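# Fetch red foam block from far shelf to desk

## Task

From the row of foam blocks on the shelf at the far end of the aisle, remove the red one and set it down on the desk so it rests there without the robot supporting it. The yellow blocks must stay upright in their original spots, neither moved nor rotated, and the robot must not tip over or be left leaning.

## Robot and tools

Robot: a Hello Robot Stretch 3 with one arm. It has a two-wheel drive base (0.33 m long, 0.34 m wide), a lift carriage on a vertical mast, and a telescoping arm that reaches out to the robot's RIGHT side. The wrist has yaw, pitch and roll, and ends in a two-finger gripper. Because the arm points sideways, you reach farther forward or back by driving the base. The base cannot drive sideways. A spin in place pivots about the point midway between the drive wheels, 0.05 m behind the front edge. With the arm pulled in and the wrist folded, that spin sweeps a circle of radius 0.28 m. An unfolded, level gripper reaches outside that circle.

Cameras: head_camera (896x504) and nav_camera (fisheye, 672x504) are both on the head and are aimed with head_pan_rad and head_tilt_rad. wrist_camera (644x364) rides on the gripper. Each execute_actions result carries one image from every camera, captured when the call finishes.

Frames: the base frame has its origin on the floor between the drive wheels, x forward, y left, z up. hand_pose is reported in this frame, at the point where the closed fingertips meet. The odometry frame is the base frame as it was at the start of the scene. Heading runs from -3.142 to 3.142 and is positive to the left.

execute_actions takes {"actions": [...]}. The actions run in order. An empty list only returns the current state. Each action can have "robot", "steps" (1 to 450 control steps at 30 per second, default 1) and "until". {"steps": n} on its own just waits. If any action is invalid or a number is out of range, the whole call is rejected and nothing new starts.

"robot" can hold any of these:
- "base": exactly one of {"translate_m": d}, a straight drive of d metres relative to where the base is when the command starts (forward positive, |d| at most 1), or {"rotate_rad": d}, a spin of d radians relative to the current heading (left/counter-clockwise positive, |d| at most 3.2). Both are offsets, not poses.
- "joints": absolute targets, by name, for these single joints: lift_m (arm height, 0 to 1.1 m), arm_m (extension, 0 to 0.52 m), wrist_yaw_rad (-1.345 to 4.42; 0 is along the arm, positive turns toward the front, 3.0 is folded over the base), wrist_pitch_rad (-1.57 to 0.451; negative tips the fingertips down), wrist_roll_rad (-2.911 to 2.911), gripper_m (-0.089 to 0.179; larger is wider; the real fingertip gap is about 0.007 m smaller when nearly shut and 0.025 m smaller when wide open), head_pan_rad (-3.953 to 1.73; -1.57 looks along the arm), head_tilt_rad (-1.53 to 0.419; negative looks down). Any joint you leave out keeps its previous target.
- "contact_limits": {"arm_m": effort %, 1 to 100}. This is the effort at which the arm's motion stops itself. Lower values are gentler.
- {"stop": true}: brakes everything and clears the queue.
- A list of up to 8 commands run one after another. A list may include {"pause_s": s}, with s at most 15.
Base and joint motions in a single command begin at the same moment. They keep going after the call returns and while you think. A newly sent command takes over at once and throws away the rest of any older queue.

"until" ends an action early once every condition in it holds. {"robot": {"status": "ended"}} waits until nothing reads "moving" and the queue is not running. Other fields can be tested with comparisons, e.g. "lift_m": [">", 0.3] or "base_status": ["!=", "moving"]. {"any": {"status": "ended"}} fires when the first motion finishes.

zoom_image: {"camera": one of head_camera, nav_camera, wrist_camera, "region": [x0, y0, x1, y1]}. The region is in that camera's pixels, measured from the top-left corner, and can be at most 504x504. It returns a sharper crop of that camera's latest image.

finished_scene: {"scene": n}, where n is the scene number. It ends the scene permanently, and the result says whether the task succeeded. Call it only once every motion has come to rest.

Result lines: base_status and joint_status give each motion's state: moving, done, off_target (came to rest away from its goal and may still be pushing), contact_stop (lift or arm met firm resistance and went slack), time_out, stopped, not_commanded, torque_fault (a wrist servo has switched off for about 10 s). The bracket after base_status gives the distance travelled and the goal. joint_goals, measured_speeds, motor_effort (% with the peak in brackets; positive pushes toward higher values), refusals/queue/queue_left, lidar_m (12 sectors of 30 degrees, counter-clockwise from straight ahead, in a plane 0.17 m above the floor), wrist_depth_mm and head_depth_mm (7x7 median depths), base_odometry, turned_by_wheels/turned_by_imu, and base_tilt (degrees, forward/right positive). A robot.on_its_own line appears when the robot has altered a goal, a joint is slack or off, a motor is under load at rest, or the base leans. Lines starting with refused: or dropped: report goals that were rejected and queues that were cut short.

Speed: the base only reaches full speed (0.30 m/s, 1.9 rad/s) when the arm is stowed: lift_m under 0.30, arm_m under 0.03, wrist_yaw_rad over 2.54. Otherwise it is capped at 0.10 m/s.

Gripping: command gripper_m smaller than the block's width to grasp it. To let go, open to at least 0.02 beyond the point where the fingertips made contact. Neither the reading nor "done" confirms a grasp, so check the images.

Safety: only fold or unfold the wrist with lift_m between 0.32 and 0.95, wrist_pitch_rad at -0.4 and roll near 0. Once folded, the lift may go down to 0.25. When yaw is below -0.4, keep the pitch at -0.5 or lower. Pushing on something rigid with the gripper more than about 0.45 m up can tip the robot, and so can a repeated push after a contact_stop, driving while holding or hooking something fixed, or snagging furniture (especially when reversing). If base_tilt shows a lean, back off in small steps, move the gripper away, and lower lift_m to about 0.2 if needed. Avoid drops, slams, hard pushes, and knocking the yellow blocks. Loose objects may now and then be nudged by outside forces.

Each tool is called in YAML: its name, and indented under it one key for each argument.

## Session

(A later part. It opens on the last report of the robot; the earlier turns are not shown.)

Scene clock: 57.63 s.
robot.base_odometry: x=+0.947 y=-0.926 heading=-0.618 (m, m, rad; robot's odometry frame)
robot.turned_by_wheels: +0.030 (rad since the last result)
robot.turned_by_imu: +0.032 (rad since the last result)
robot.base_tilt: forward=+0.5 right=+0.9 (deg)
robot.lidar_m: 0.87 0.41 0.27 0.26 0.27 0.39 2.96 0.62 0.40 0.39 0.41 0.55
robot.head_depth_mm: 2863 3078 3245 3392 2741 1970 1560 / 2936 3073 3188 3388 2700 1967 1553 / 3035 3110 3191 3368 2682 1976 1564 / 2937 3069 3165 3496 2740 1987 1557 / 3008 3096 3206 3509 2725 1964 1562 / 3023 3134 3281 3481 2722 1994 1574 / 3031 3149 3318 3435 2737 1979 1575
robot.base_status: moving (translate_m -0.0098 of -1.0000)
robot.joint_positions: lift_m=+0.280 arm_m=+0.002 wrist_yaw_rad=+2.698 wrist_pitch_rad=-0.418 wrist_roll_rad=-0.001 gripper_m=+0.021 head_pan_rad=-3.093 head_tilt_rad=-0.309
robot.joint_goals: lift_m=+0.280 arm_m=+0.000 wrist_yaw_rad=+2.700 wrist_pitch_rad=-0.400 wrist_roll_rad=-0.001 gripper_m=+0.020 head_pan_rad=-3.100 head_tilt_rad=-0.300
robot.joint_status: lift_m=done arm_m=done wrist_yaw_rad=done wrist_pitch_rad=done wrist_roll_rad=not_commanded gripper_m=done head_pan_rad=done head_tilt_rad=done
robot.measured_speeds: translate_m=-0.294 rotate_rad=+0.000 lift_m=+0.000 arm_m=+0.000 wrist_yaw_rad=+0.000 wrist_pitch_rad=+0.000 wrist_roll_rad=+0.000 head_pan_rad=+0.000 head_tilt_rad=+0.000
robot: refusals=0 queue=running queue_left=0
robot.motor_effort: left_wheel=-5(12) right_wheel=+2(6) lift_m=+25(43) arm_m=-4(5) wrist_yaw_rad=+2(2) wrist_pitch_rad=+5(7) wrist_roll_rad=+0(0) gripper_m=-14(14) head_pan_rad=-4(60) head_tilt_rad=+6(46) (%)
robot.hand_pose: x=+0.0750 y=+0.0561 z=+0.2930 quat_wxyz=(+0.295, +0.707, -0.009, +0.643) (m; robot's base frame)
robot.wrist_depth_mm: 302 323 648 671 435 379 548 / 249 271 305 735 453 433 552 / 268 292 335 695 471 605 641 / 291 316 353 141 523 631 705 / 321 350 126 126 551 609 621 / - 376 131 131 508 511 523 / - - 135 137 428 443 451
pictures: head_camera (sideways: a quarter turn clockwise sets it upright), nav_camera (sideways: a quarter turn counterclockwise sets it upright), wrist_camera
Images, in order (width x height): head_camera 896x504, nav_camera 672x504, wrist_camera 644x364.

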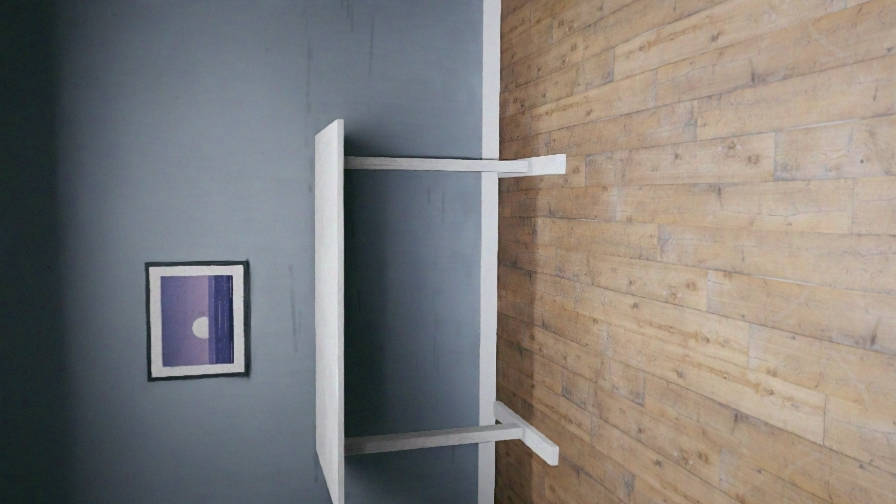

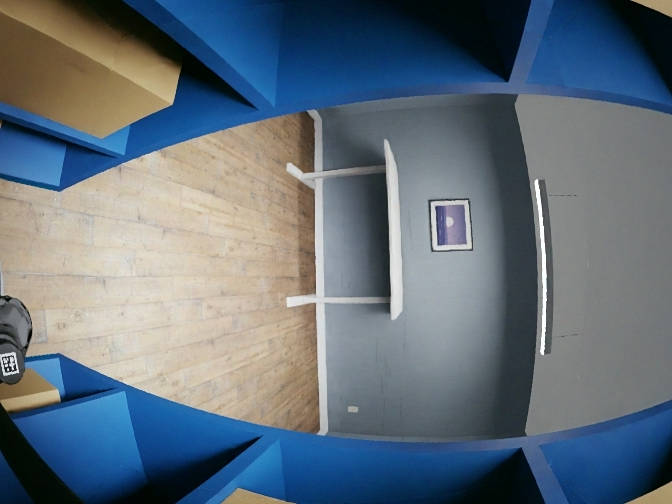

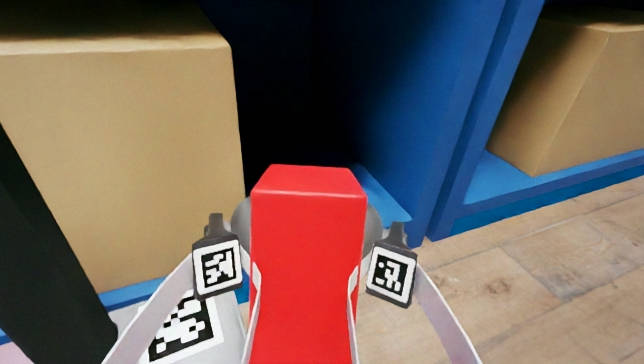

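execute_actions:
  actions:
    - {"steps": 120, "until": {"robot": {"translate_m": ["<", -0.75]}}}
    - {"robot": {"base": {"translate_m": -1.0}, "joints": {"head_tilt_rad": -0.45}}, "steps": 20}

Scene clock: 60.83 s.
robot.base_odometry: x=+0.182 y=-0.382 heading=-0.618 (m, m, rad; robot's odometry frame)
robot.turned_by_wheels: +0.000 (rad since the last result)
robot.turned_by_imu: +0.001 (rad since the last result)
robot.base_tilt: forward=-0.1 right=+0.7 (deg)
robot.lidar_m: 1.00 0.49 0.60 1.85 1.94 2.55 2.03 2.27 1.96 1.90 0.55 0.52
robot.head_depth_mm: 2073 2225 2417 2607 2164 1679 1379 / 2089 2207 1978 2580 2191 1691 1382 / 2092 2243 2416 2568 2187 1702 1402 / 2124 2273 2418 2611 2169 1702 1389 / 2135 2266 2428 2634 2160 1704 1389 / 2096 2275 2453 2647 2146 1701 1389 / 2155 2301 2518 2710 2198 1699 1390
robot.base_status: moving (translate_m -0.1957 of -1.0000)
robot.joint_positions: lift_m=+0.280 arm_m=+0.002 wrist_yaw_rad=+2.698 wrist_pitch_rad=-0.418 wrist_roll_rad=-0.001 gripper_m=+0.021 head_pan_rad=-3.093 head_tilt_rad=-0.444
robot.joint_goals: lift_m=+0.280 arm_m=+0.000 wrist_yaw_rad=+2.700 wrist_pitch_rad=-0.400 wrist_roll_rad=-0.001 gripper_m=+0.020 head_pan_rad=-3.100 head_tilt_rad=-0.450
robot.joint_status: lift_m=done arm_m=done wrist_yaw_rad=done wrist_pitch_rad=done wrist_roll_rad=not_commanded gripper_m=done head_pan_rad=done head_tilt_rad=done
robot.measured_speeds: translate_m=-0.294 rotate_rad=+0.000 lift_m=+0.000 arm_m=+0.000 wrist_yaw_rad=+0.000 wrist_pitch_rad=+0.000 wrist_roll_rad=+0.000 head_pan_rad=+0.000 head_tilt_rad=+0.000
robot: refusals=0 queue=running queue_left=0
robot.motor_effort: left_wheel=-5(6) right_wheel=+2(2) lift_m=+25(25) arm_m=-5(4) wrist_yaw_rad=+2(1) wrist_pitch_rad=+5(5) wrist_roll_rad=+0(0) gripper_m=-14(15) head_pan_rad=-5(4) head_tilt_rad=-4(21) (%)
robot.hand_pose: x=+0.0750 y=+0.0561 z=+0.2930 quat_wxyz=(+0.295, +0.707, -0.009, +0.643) (m; robot's base frame)
robot.wrist_depth_mm: - - - - 520 495 573 / - - - - 546 544 604 / 823 839 876 838 564 612 707 / 655 664 680 142 605 651 742 / 563 556 127 126 602 611 627 / - 491 131 131 505 514 525 / - - 136 136 434 443 450
pictures: head_camera (sideways: a quarter turn clockwise sets it upright), nav_camera (sideways: a quarter turn counterclockwise sets it upright), wrist_camera
Images, in order (width x height): head_camera 896x504, nav_camera 672x504, wrist_camera 644x364.

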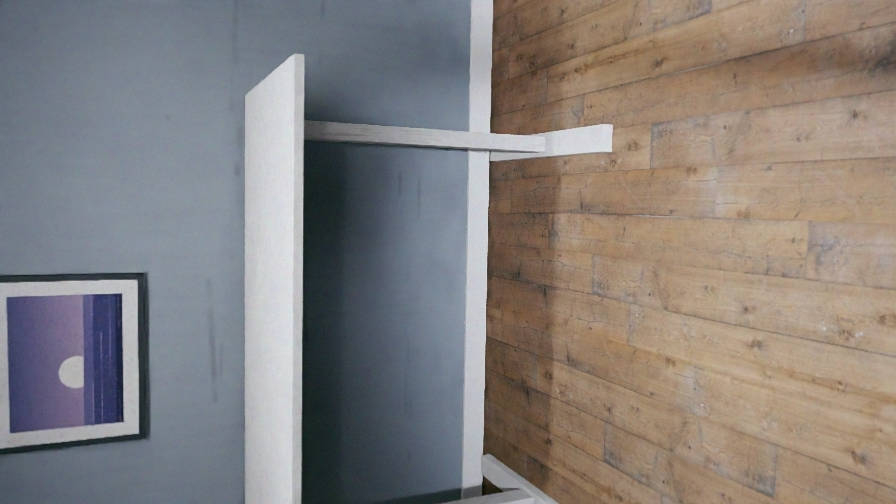

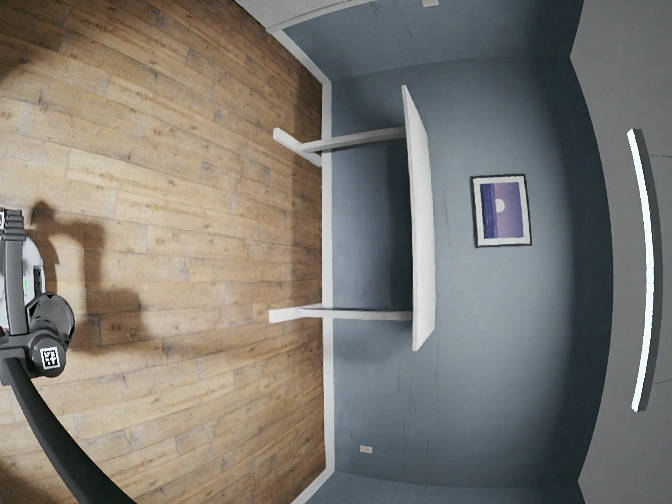

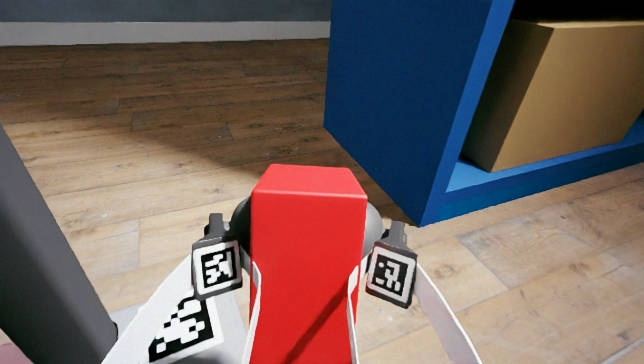

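execute_actions:
  actions:
    - {"steps": 120, "until": {"robot": {"translate_m": ["<", -0.8]}}}
    - {"robot": {"base": {"translate_m": -0.4}}, "steps": 60, "until": {"robot": {"translate_m": ["<", -0.06]}}}
    - {"robot": {"joints": {"lift_m": 0.93, "head_tilt_rad": -0.6}}, "steps": 200, "until": {"robot": {"base_status": ["!=", "moving"]}}}

Scene clock: 66.13 s.
robot.base_odometry: x=-0.638 y=+0.201 heading=-0.618 (m, m, rad; robot's odometry frame)
robot.turned_by_wheels: +0.000 (rad since the last result)
robot.turned_by_imu: +0.001 (rad since the last result)
robot.base_tilt: forward=-0.2 right=-0.3 (deg)
robot.lidar_m: 1.44 1.48 1.95 1.89 1.99 1.04 1.09 1.41 1.88 1.84 1.96 1.44
robot.head_depth_mm: 1236 1302 866 1172 1755 1475 1255 / 1241 1313 864 1654 1652 1451 1251 / 1256 1318 869 1686 1811 1478 1254 / 1257 1325 870 1720 1795 1486 1265 / 1265 1337 873 1710 1800 1492 1263 / 1272 1341 872 1742 1825 1496 1263 / 1279 1349 877 1750 1829 1496 1264
robot.base_status: done (translate_m -0.4000 of -0.4000)
robot.joint_positions: lift_m=+0.580 arm_m=+0.002 wrist_yaw_rad=+2.699 wrist_pitch_rad=-0.418 wrist_roll_rad=-0.001 gripper_m=+0.021 head_pan_rad=-3.093 head_tilt_rad=-0.593
robot.joint_goals: lift_m=+0.930 arm_m=+0.000 wrist_yaw_rad=+2.700 wrist_pitch_rad=-0.400 wrist_roll_rad=-0.001 gripper_m=+0.020 head_pan_rad=-3.100 head_tilt_rad=-0.600
robot.joint_status: lift_m=moving arm_m=done wrist_yaw_rad=done wrist_pitch_rad=done wrist_roll_rad=not_commanded gripper_m=done head_pan_rad=done head_tilt_rad=done
robot.measured_speeds: translate_m=+0.000 rotate_rad=+0.000 lift_m=+0.110 arm_m=+0.000 wrist_yaw_rad=+0.000 wrist_pitch_rad=+0.000 wrist_roll_rad=+0.000 head_pan_rad=+0.000 head_tilt_rad=+0.000
robot: refusals=0 queue=running queue_left=0
robot.motor_effort: left_wheel=-3(6) right_wheel=+2(5) lift_m=+38(44) arm_m=-4(4) wrist_yaw_rad=+1(2) wrist_pitch_rad=+5(6) wrist_roll_rad=+0(0) gripper_m=-15(14) head_pan_rad=-5(5) head_tilt_rad=-4(20) (%)
robot.hand_pose: x=+0.0749 y=+0.0560 z=+0.5930 quat_wxyz=(+0.295, +0.707, -0.008, +0.643) (m; robot's base frame)
robot.wrist_depth_mm: - - - - - - - / - - - - - - - / - - - - - - - / - - - 142 - - - / 951 938 126 126 - - - / - 821 764 131 860 880 894 / - 710 684 136 737 755 773
pictures: head_camera (sideways: a quarter turn clockwise sets it upright), nav_camera (sideways: a quarter turn counterclockwise sets it upright), wrist_camera
Images, in order (width x height): head_camera 896x504, nav_camera 672x504, wrist_camera 644x364.

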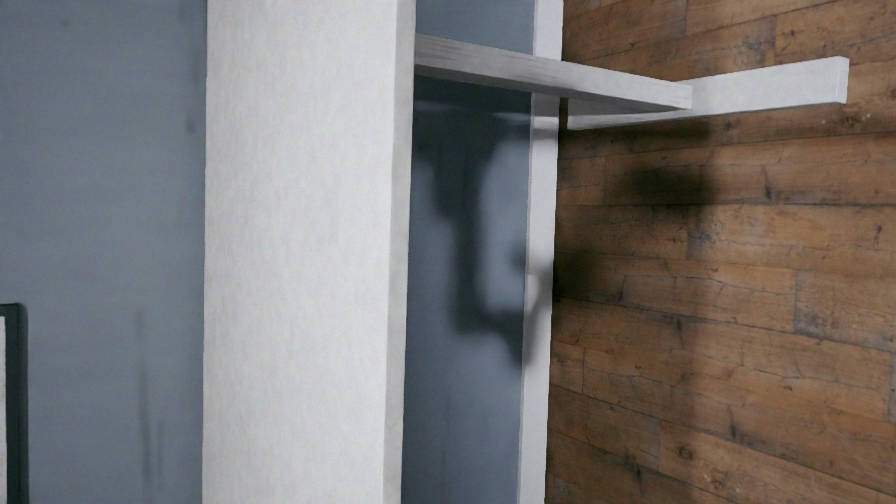

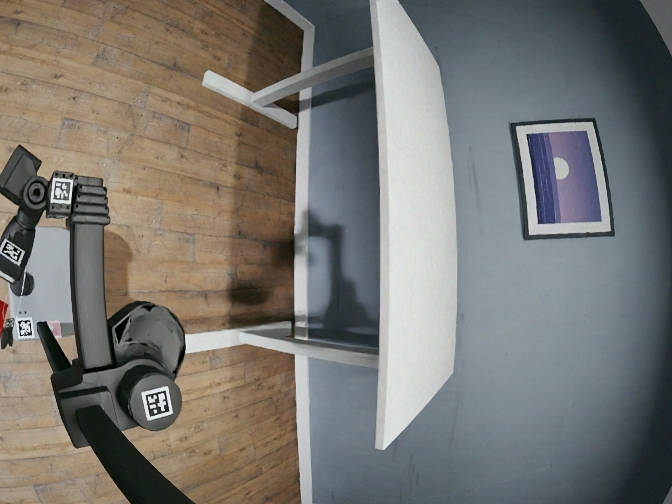

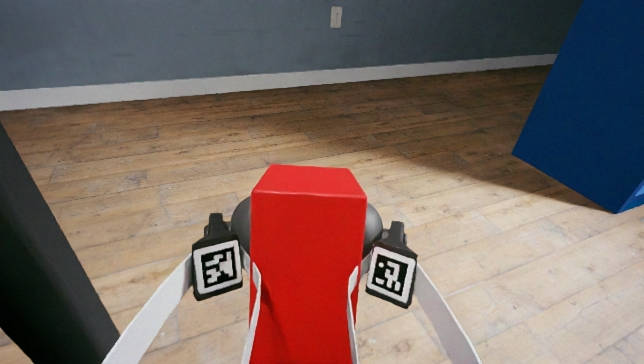

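execute_actions:
  actions:
    - {"robot": {"base": {"rotate_rad": -1.58}, "joints": {"wrist_yaw_rad": 0.0, "head_pan_rad": -1.5, "head_tilt_rad": -0.7}}, "steps": 90, "until": {"robot": {"wrist_yaw_rad": ["<", 1.5]}}}
    - {"robot": {"joints": {"wrist_pitch_rad": 0.0, "arm_m": 0.08}}, "steps": 200, "until": {"robot": {"status": "ended"}}}

Scene clock: 70.20 s.
robot.base_odometry: x=-0.638 y=+0.201 heading=-2.198 (m, m, rad; robot's odometry frame)
robot.turned_by_wheels: -1.580 (rad since the last result)
robot.turned_by_imu: -1.607 (rad since the last result)
robot.base_tilt: forward=-0.2 right=-0.4 (deg)
robot.lidar_m: 1.84 1.94 1.45 1.43 1.47 1.95 1.90 1.98 1.04 1.04 1.40 1.89
robot.head_depth_mm: 1252 988 759 - - - 1200 / 1262 987 763 - - 1330 1195 / 1259 987 459 - - 1336 1199 / 1275 991 765 1826 1647 1383 1196 / 1278 996 801 1849 1658 1388 1202 / 1284 1006 801 1840 1648 1391 1201 / 1289 1000 805 1846 1642 1393 1203
robot.base_status: done (rotate_rad -1.5799 of -1.5800)
robot.joint_positions: lift_m=+0.930 arm_m=+0.080 wrist_yaw_rad=+0.001 wrist_pitch_rad=-0.026 wrist_roll_rad=-0.001 gripper_m=+0.021 head_pan_rad=-1.507 head_tilt_rad=-0.691
robot.joint_goals: lift_m=+0.930 arm_m=+0.080 wrist_yaw_rad=+0.000 wrist_pitch_rad=+0.000 wrist_roll_rad=-0.001 gripper_m=+0.020 head_pan_rad=-1.500 head_tilt_rad=-0.700
robot.joint_status: lift_m=done arm_m=done wrist_yaw_rad=done wrist_pitch_rad=done wrist_roll_rad=not_commanded gripper_m=done head_pan_rad=done head_tilt_rad=done
robot.measured_speeds: translate_m=+0.000 rotate_rad=+0.000 lift_m=+0.000 arm_m=+0.000 wrist_yaw_rad=+0.000 wrist_pitch_rad=+0.000 wrist_roll_rad=+0.000 head_pan_rad=+0.000 head_tilt_rad=+0.000
robot: refusals=0 queue=done queue_left=0
robot.motor_effort: left_wheel=+1(6) right_wheel=-2(7) lift_m=+40(43) arm_m=+4(4) wrist_yaw_rad=+0(2) wrist_pitch_rad=+8(9) wrist_roll_rad=+0(0) gripper_m=-15(15) head_pan_rad=+5(64) head_tilt_rad=-5(21) (%)
robot.hand_pose: x=-0.0213 y=-0.4801 z=+1.0377 quat_wxyz=(+0.708, +0.010, -0.706, -0.009) (m; robot's base frame)
robot.wrist_depth_mm: - - - - - - - / - - - - - - - / - - - - - - - / 576 612 638 142 747 - - / 398 404 127 126 450 448 - / - - - 131 - - - / - - - 136 - - -
pictures: head_camera (sideways: a quarter turn clockwise sets it upright), nav_camera (sideways: a quarter turn counterclockwise sets it upright), wrist_camera
Images, in order (width x height): head_camera 896x504, nav_camera 672x504, wrist_camera 644x364.

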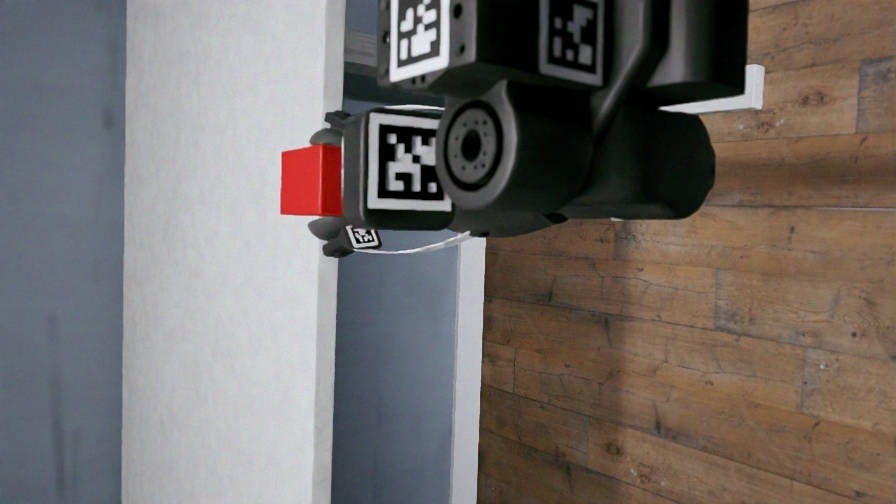

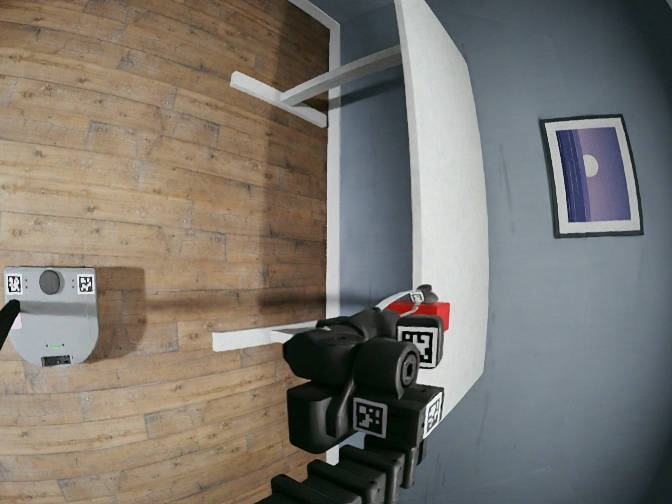

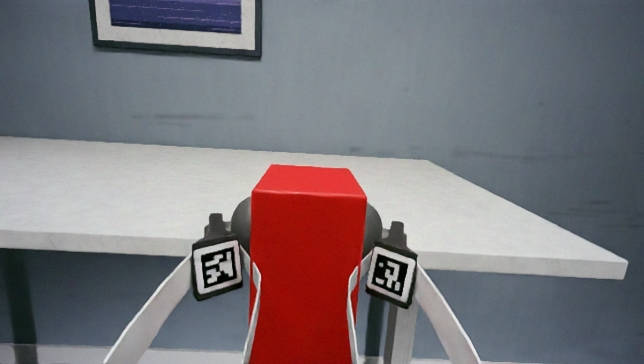

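execute_actions:
  actions:
    - {"robot": {"joints": {"arm_m": 0.4}}, "steps": 150, "until": {"robot": {"arm_m": [">", 0.3]}}}
    - {"robot": {"joints": {"lift_m": 0.906}}, "steps": 150, "until": {"robot": {"status": "ended"}}}

Scene clock: 77.57 s.
robot.base_odometry: x=-0.638 y=+0.201 heading=-2.198 (m, m, rad; robot's odometry frame)
robot.turned_by_wheels: +0.000 (rad since the last result)
robot.turned_by_imu: +0.001 (rad since the last result)
robot.base_tilt: forward=-0.3 right=-0.4 (deg)
robot.lidar_m: 1.83 1.94 1.45 1.44 1.47 1.95 1.90 1.98 1.04 1.04 1.41 1.89
robot.head_depth_mm: 1256 1048 - 1777 1639 1383 1203 / 1250 1134 1631 1766 1528 1361 1203 / 1266 1133 - 1797 1643 1396 1204 / 1276 1062 766 1831 1638 1383 1203 / 1277 995 806 1851 1650 1397 1207 / 1282 1005 799 1844 1650 1390 1201 / 1287 1000 806 1840 1646 1397 1211
robot.base_status: done (rotate_rad -1.5799 of -1.5800)
robot.joint_positions: lift_m=+0.906 arm_m=+0.400 wrist_yaw_rad=+0.000 wrist_pitch_rad=-0.025 wrist_roll_rad=-0.001 gripper_m=+0.021 head_pan_rad=-1.507 head_tilt_rad=-0.691
robot.joint_goals: lift_m=+0.906 arm_m=+0.400 wrist_yaw_rad=+0.000 wrist_pitch_rad=+0.000 wrist_roll_rad=-0.001 gripper_m=+0.020 head_pan_rad=-1.500 head_tilt_rad=-0.700
robot.joint_status: lift_m=done arm_m=done wrist_yaw_rad=done wrist_pitch_rad=done wrist_roll_rad=not_commanded gripper_m=done head_pan_rad=done head_tilt_rad=done
robot.measured_speeds: translate_m=+0.000 rotate_rad=+0.000 lift_m=+0.000 arm_m=+0.000 wrist_yaw_rad=+0.000 wrist_pitch_rad=+0.000 wrist_roll_rad=+0.000 head_pan_rad=+0.000 head_tilt_rad=+0.000
robot: refusals=0 queue=done queue_left=0
robot.motor_effort: left_wheel=+2(2) right_wheel=-2(1) lift_m=+25(43) arm_m=+4(3) wrist_yaw_rad=+0(0) wrist_pitch_rad=+7(8) wrist_roll_rad=+0(0) gripper_m=-15(15) head_pan_rad=+5(5) head_tilt_rad=-6(6) (%)
robot.hand_pose: x=-0.0213 y=-0.8001 z=+1.0145 quat_wxyz=(+0.708, +0.009, -0.706, -0.009) (m; robot's base frame)
robot.wrist_depth_mm: 752 759 769 772 756 770 777 / 789 787 796 794 808 791 799 / 807 819 817 822 836 802 832 / 492 518 544 142 629 833 859 / 310 321 127 126 378 377 397 / 229 235 214 131 256 264 274 / 180 184 180 137 195 202 206
pictures: head_camera (sideways: a quarter turn clockwise sets it upright), nav_camera (sideways: a quarter turn counterclockwise sets it upright), wrist_camera
Images, in order (width x height): head_camera 896x504, nav_camera 672x504, wrist_camera 644x364.

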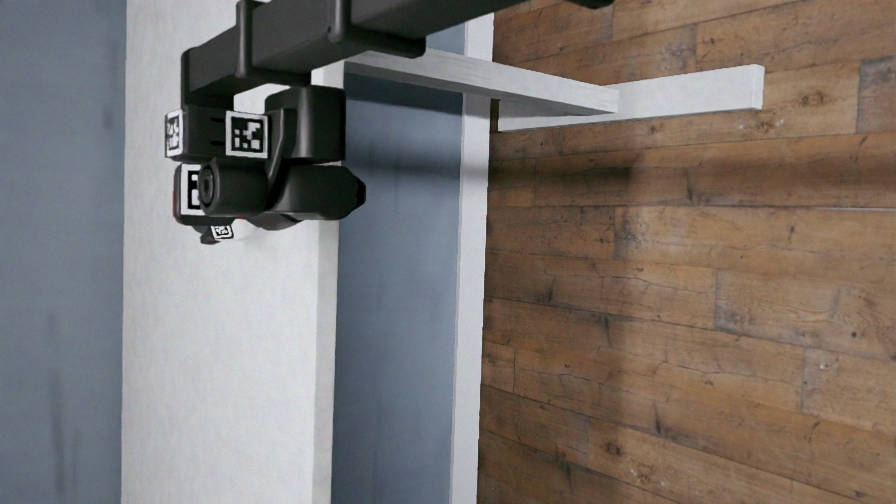

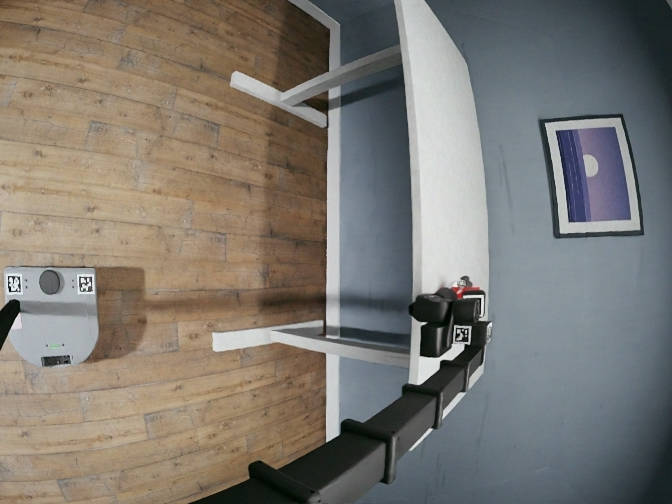

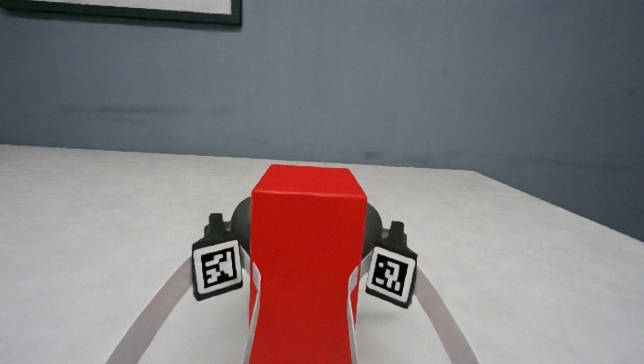

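execute_actions:
  actions:
    - {"robot": {"joints": {"lift_m": 0.893}}, "steps": 60, "until": {"robot": {"status": "ended"}}}
    - {"robot": {"joints": {"gripper_m": 0.09}}, "steps": 60, "until": {"robot": {"gripper_m": [">", 0.078]}}}
    - {"robot": {"joints": {"arm_m": 0.31}}, "steps": 120, "until": {"robot": {"status": "ended"}}}

Scene clock: 82.60 s.
robot.base_odometry: x=-0.638 y=+0.201 heading=-2.198 (m, m, rad; robot's odometry frame)
robot.turned_by_wheels: +0.000 (rad since the last result)
robot.turned_by_imu: +0.001 (rad since the last result)
robot.base_tilt: forward=-0.3 right=-0.3 (deg)
robot.lidar_m: 1.84 1.94 1.45 1.44 1.47 1.95 1.89 1.98 1.04 1.04 1.41 1.90
robot.head_depth_mm: 1247 993 - 1260 1636 1379 1192 / 1254 1054 - 1791 1516 1361 1198 / 1269 1055 - 1848 1638 1390 1203 / 1270 993 784 1830 1649 1388 1207 / 1282 996 804 1842 1658 1393 1205 / 1280 1001 806 1848 1644 1380 1196 / 1294 1000 804 1829 1654 1395 1202
robot.base_status: done (rotate_rad -1.5799 of -1.5800)
robot.joint_positions: lift_m=+0.893 arm_m=+0.310 wrist_yaw_rad=+0.000 wrist_pitch_rad=-0.023 wrist_roll_rad=-0.001 gripper_m=+0.090 head_pan_rad=-1.507 head_tilt_rad=-0.691
robot.joint_goals: lift_m=+0.893 arm_m=+0.310 wrist_yaw_rad=+0.000 wrist_pitch_rad=+0.000 wrist_roll_rad=-0.001 gripper_m=+0.090 head_pan_rad=-1.500 head_tilt_rad=-0.700
robot.joint_status: lift_m=done arm_m=done wrist_yaw_rad=done wrist_pitch_rad=done wrist_roll_rad=not_commanded gripper_m=done head_pan_rad=done head_tilt_rad=done
robot.measured_speeds: translate_m=+0.000 rotate_rad=+0.000 lift_m=+0.000 arm_m=+0.000 wrist_yaw_rad=+0.000 wrist_pitch_rad=+0.000 wrist_roll_rad=+0.000 head_pan_rad=+0.000 head_tilt_rad=+0.000
robot: refusals=0 queue=done queue_left=0
robot.motor_effort: left_wheel=+1(1) right_wheel=-2(2) lift_m=+24(22) arm_m=-5(5) wrist_yaw_rad=+0(1) wrist_pitch_rad=+7(7) wrist_roll_rad=+0(0) gripper_m=+0(80) head_pan_rad=+4(6) head_tilt_rad=-6(6) (%)
robot.hand_pose: x=-0.0213 y=-0.7110 z=+1.0022 quat_wxyz=(+0.708, +0.008, -0.707, -0.008) (m; robot's base frame)
robot.wrist_depth_mm: 846 853 829 853 862 851 849 / 863 858 872 867 872 875 889 / 875 885 899 897 895 894 916 / 446 474 512 214 581 718 930 / 286 296 310 222 360 349 364 / 209 211 210 225 218 243 248 / 172 167 172 176 179 184 189
pictures: head_camera (sideways: a quarter turn clockwise sets it upright), nav_camera (sideways: a quarter turn counterclockwise sets it upright), wrist_camera
Images, in order (width x height): head_camera 896x504, nav_camera 672x504, wrist_camera 644x364.

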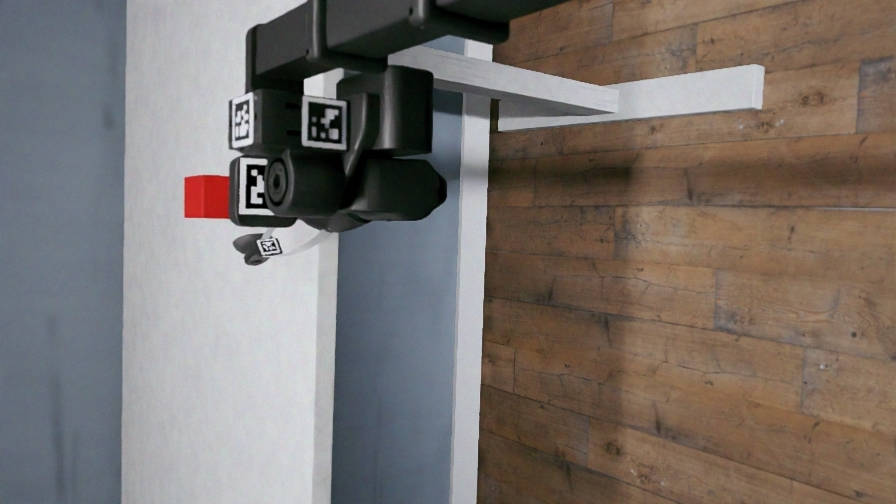

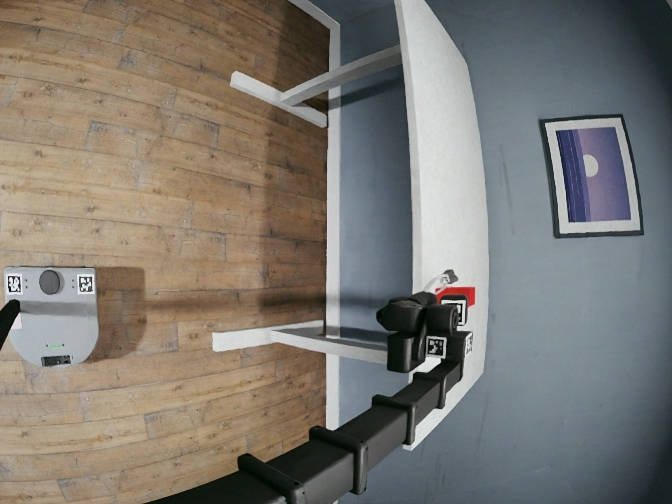

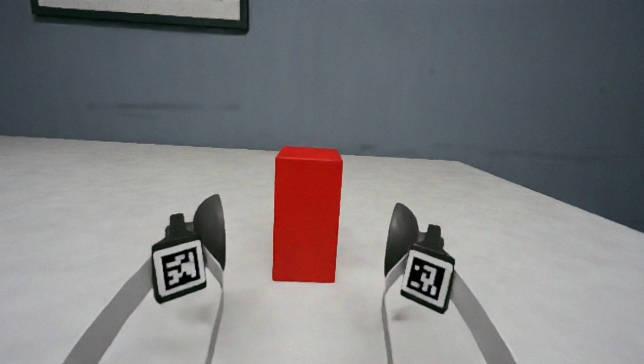

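The red block is standing upright on the desk, the gripper is clear of it, and all motion has ended, so I'm finishing scene 2.

finished_scene:
  scene: 2

The scene is finished: the task was done.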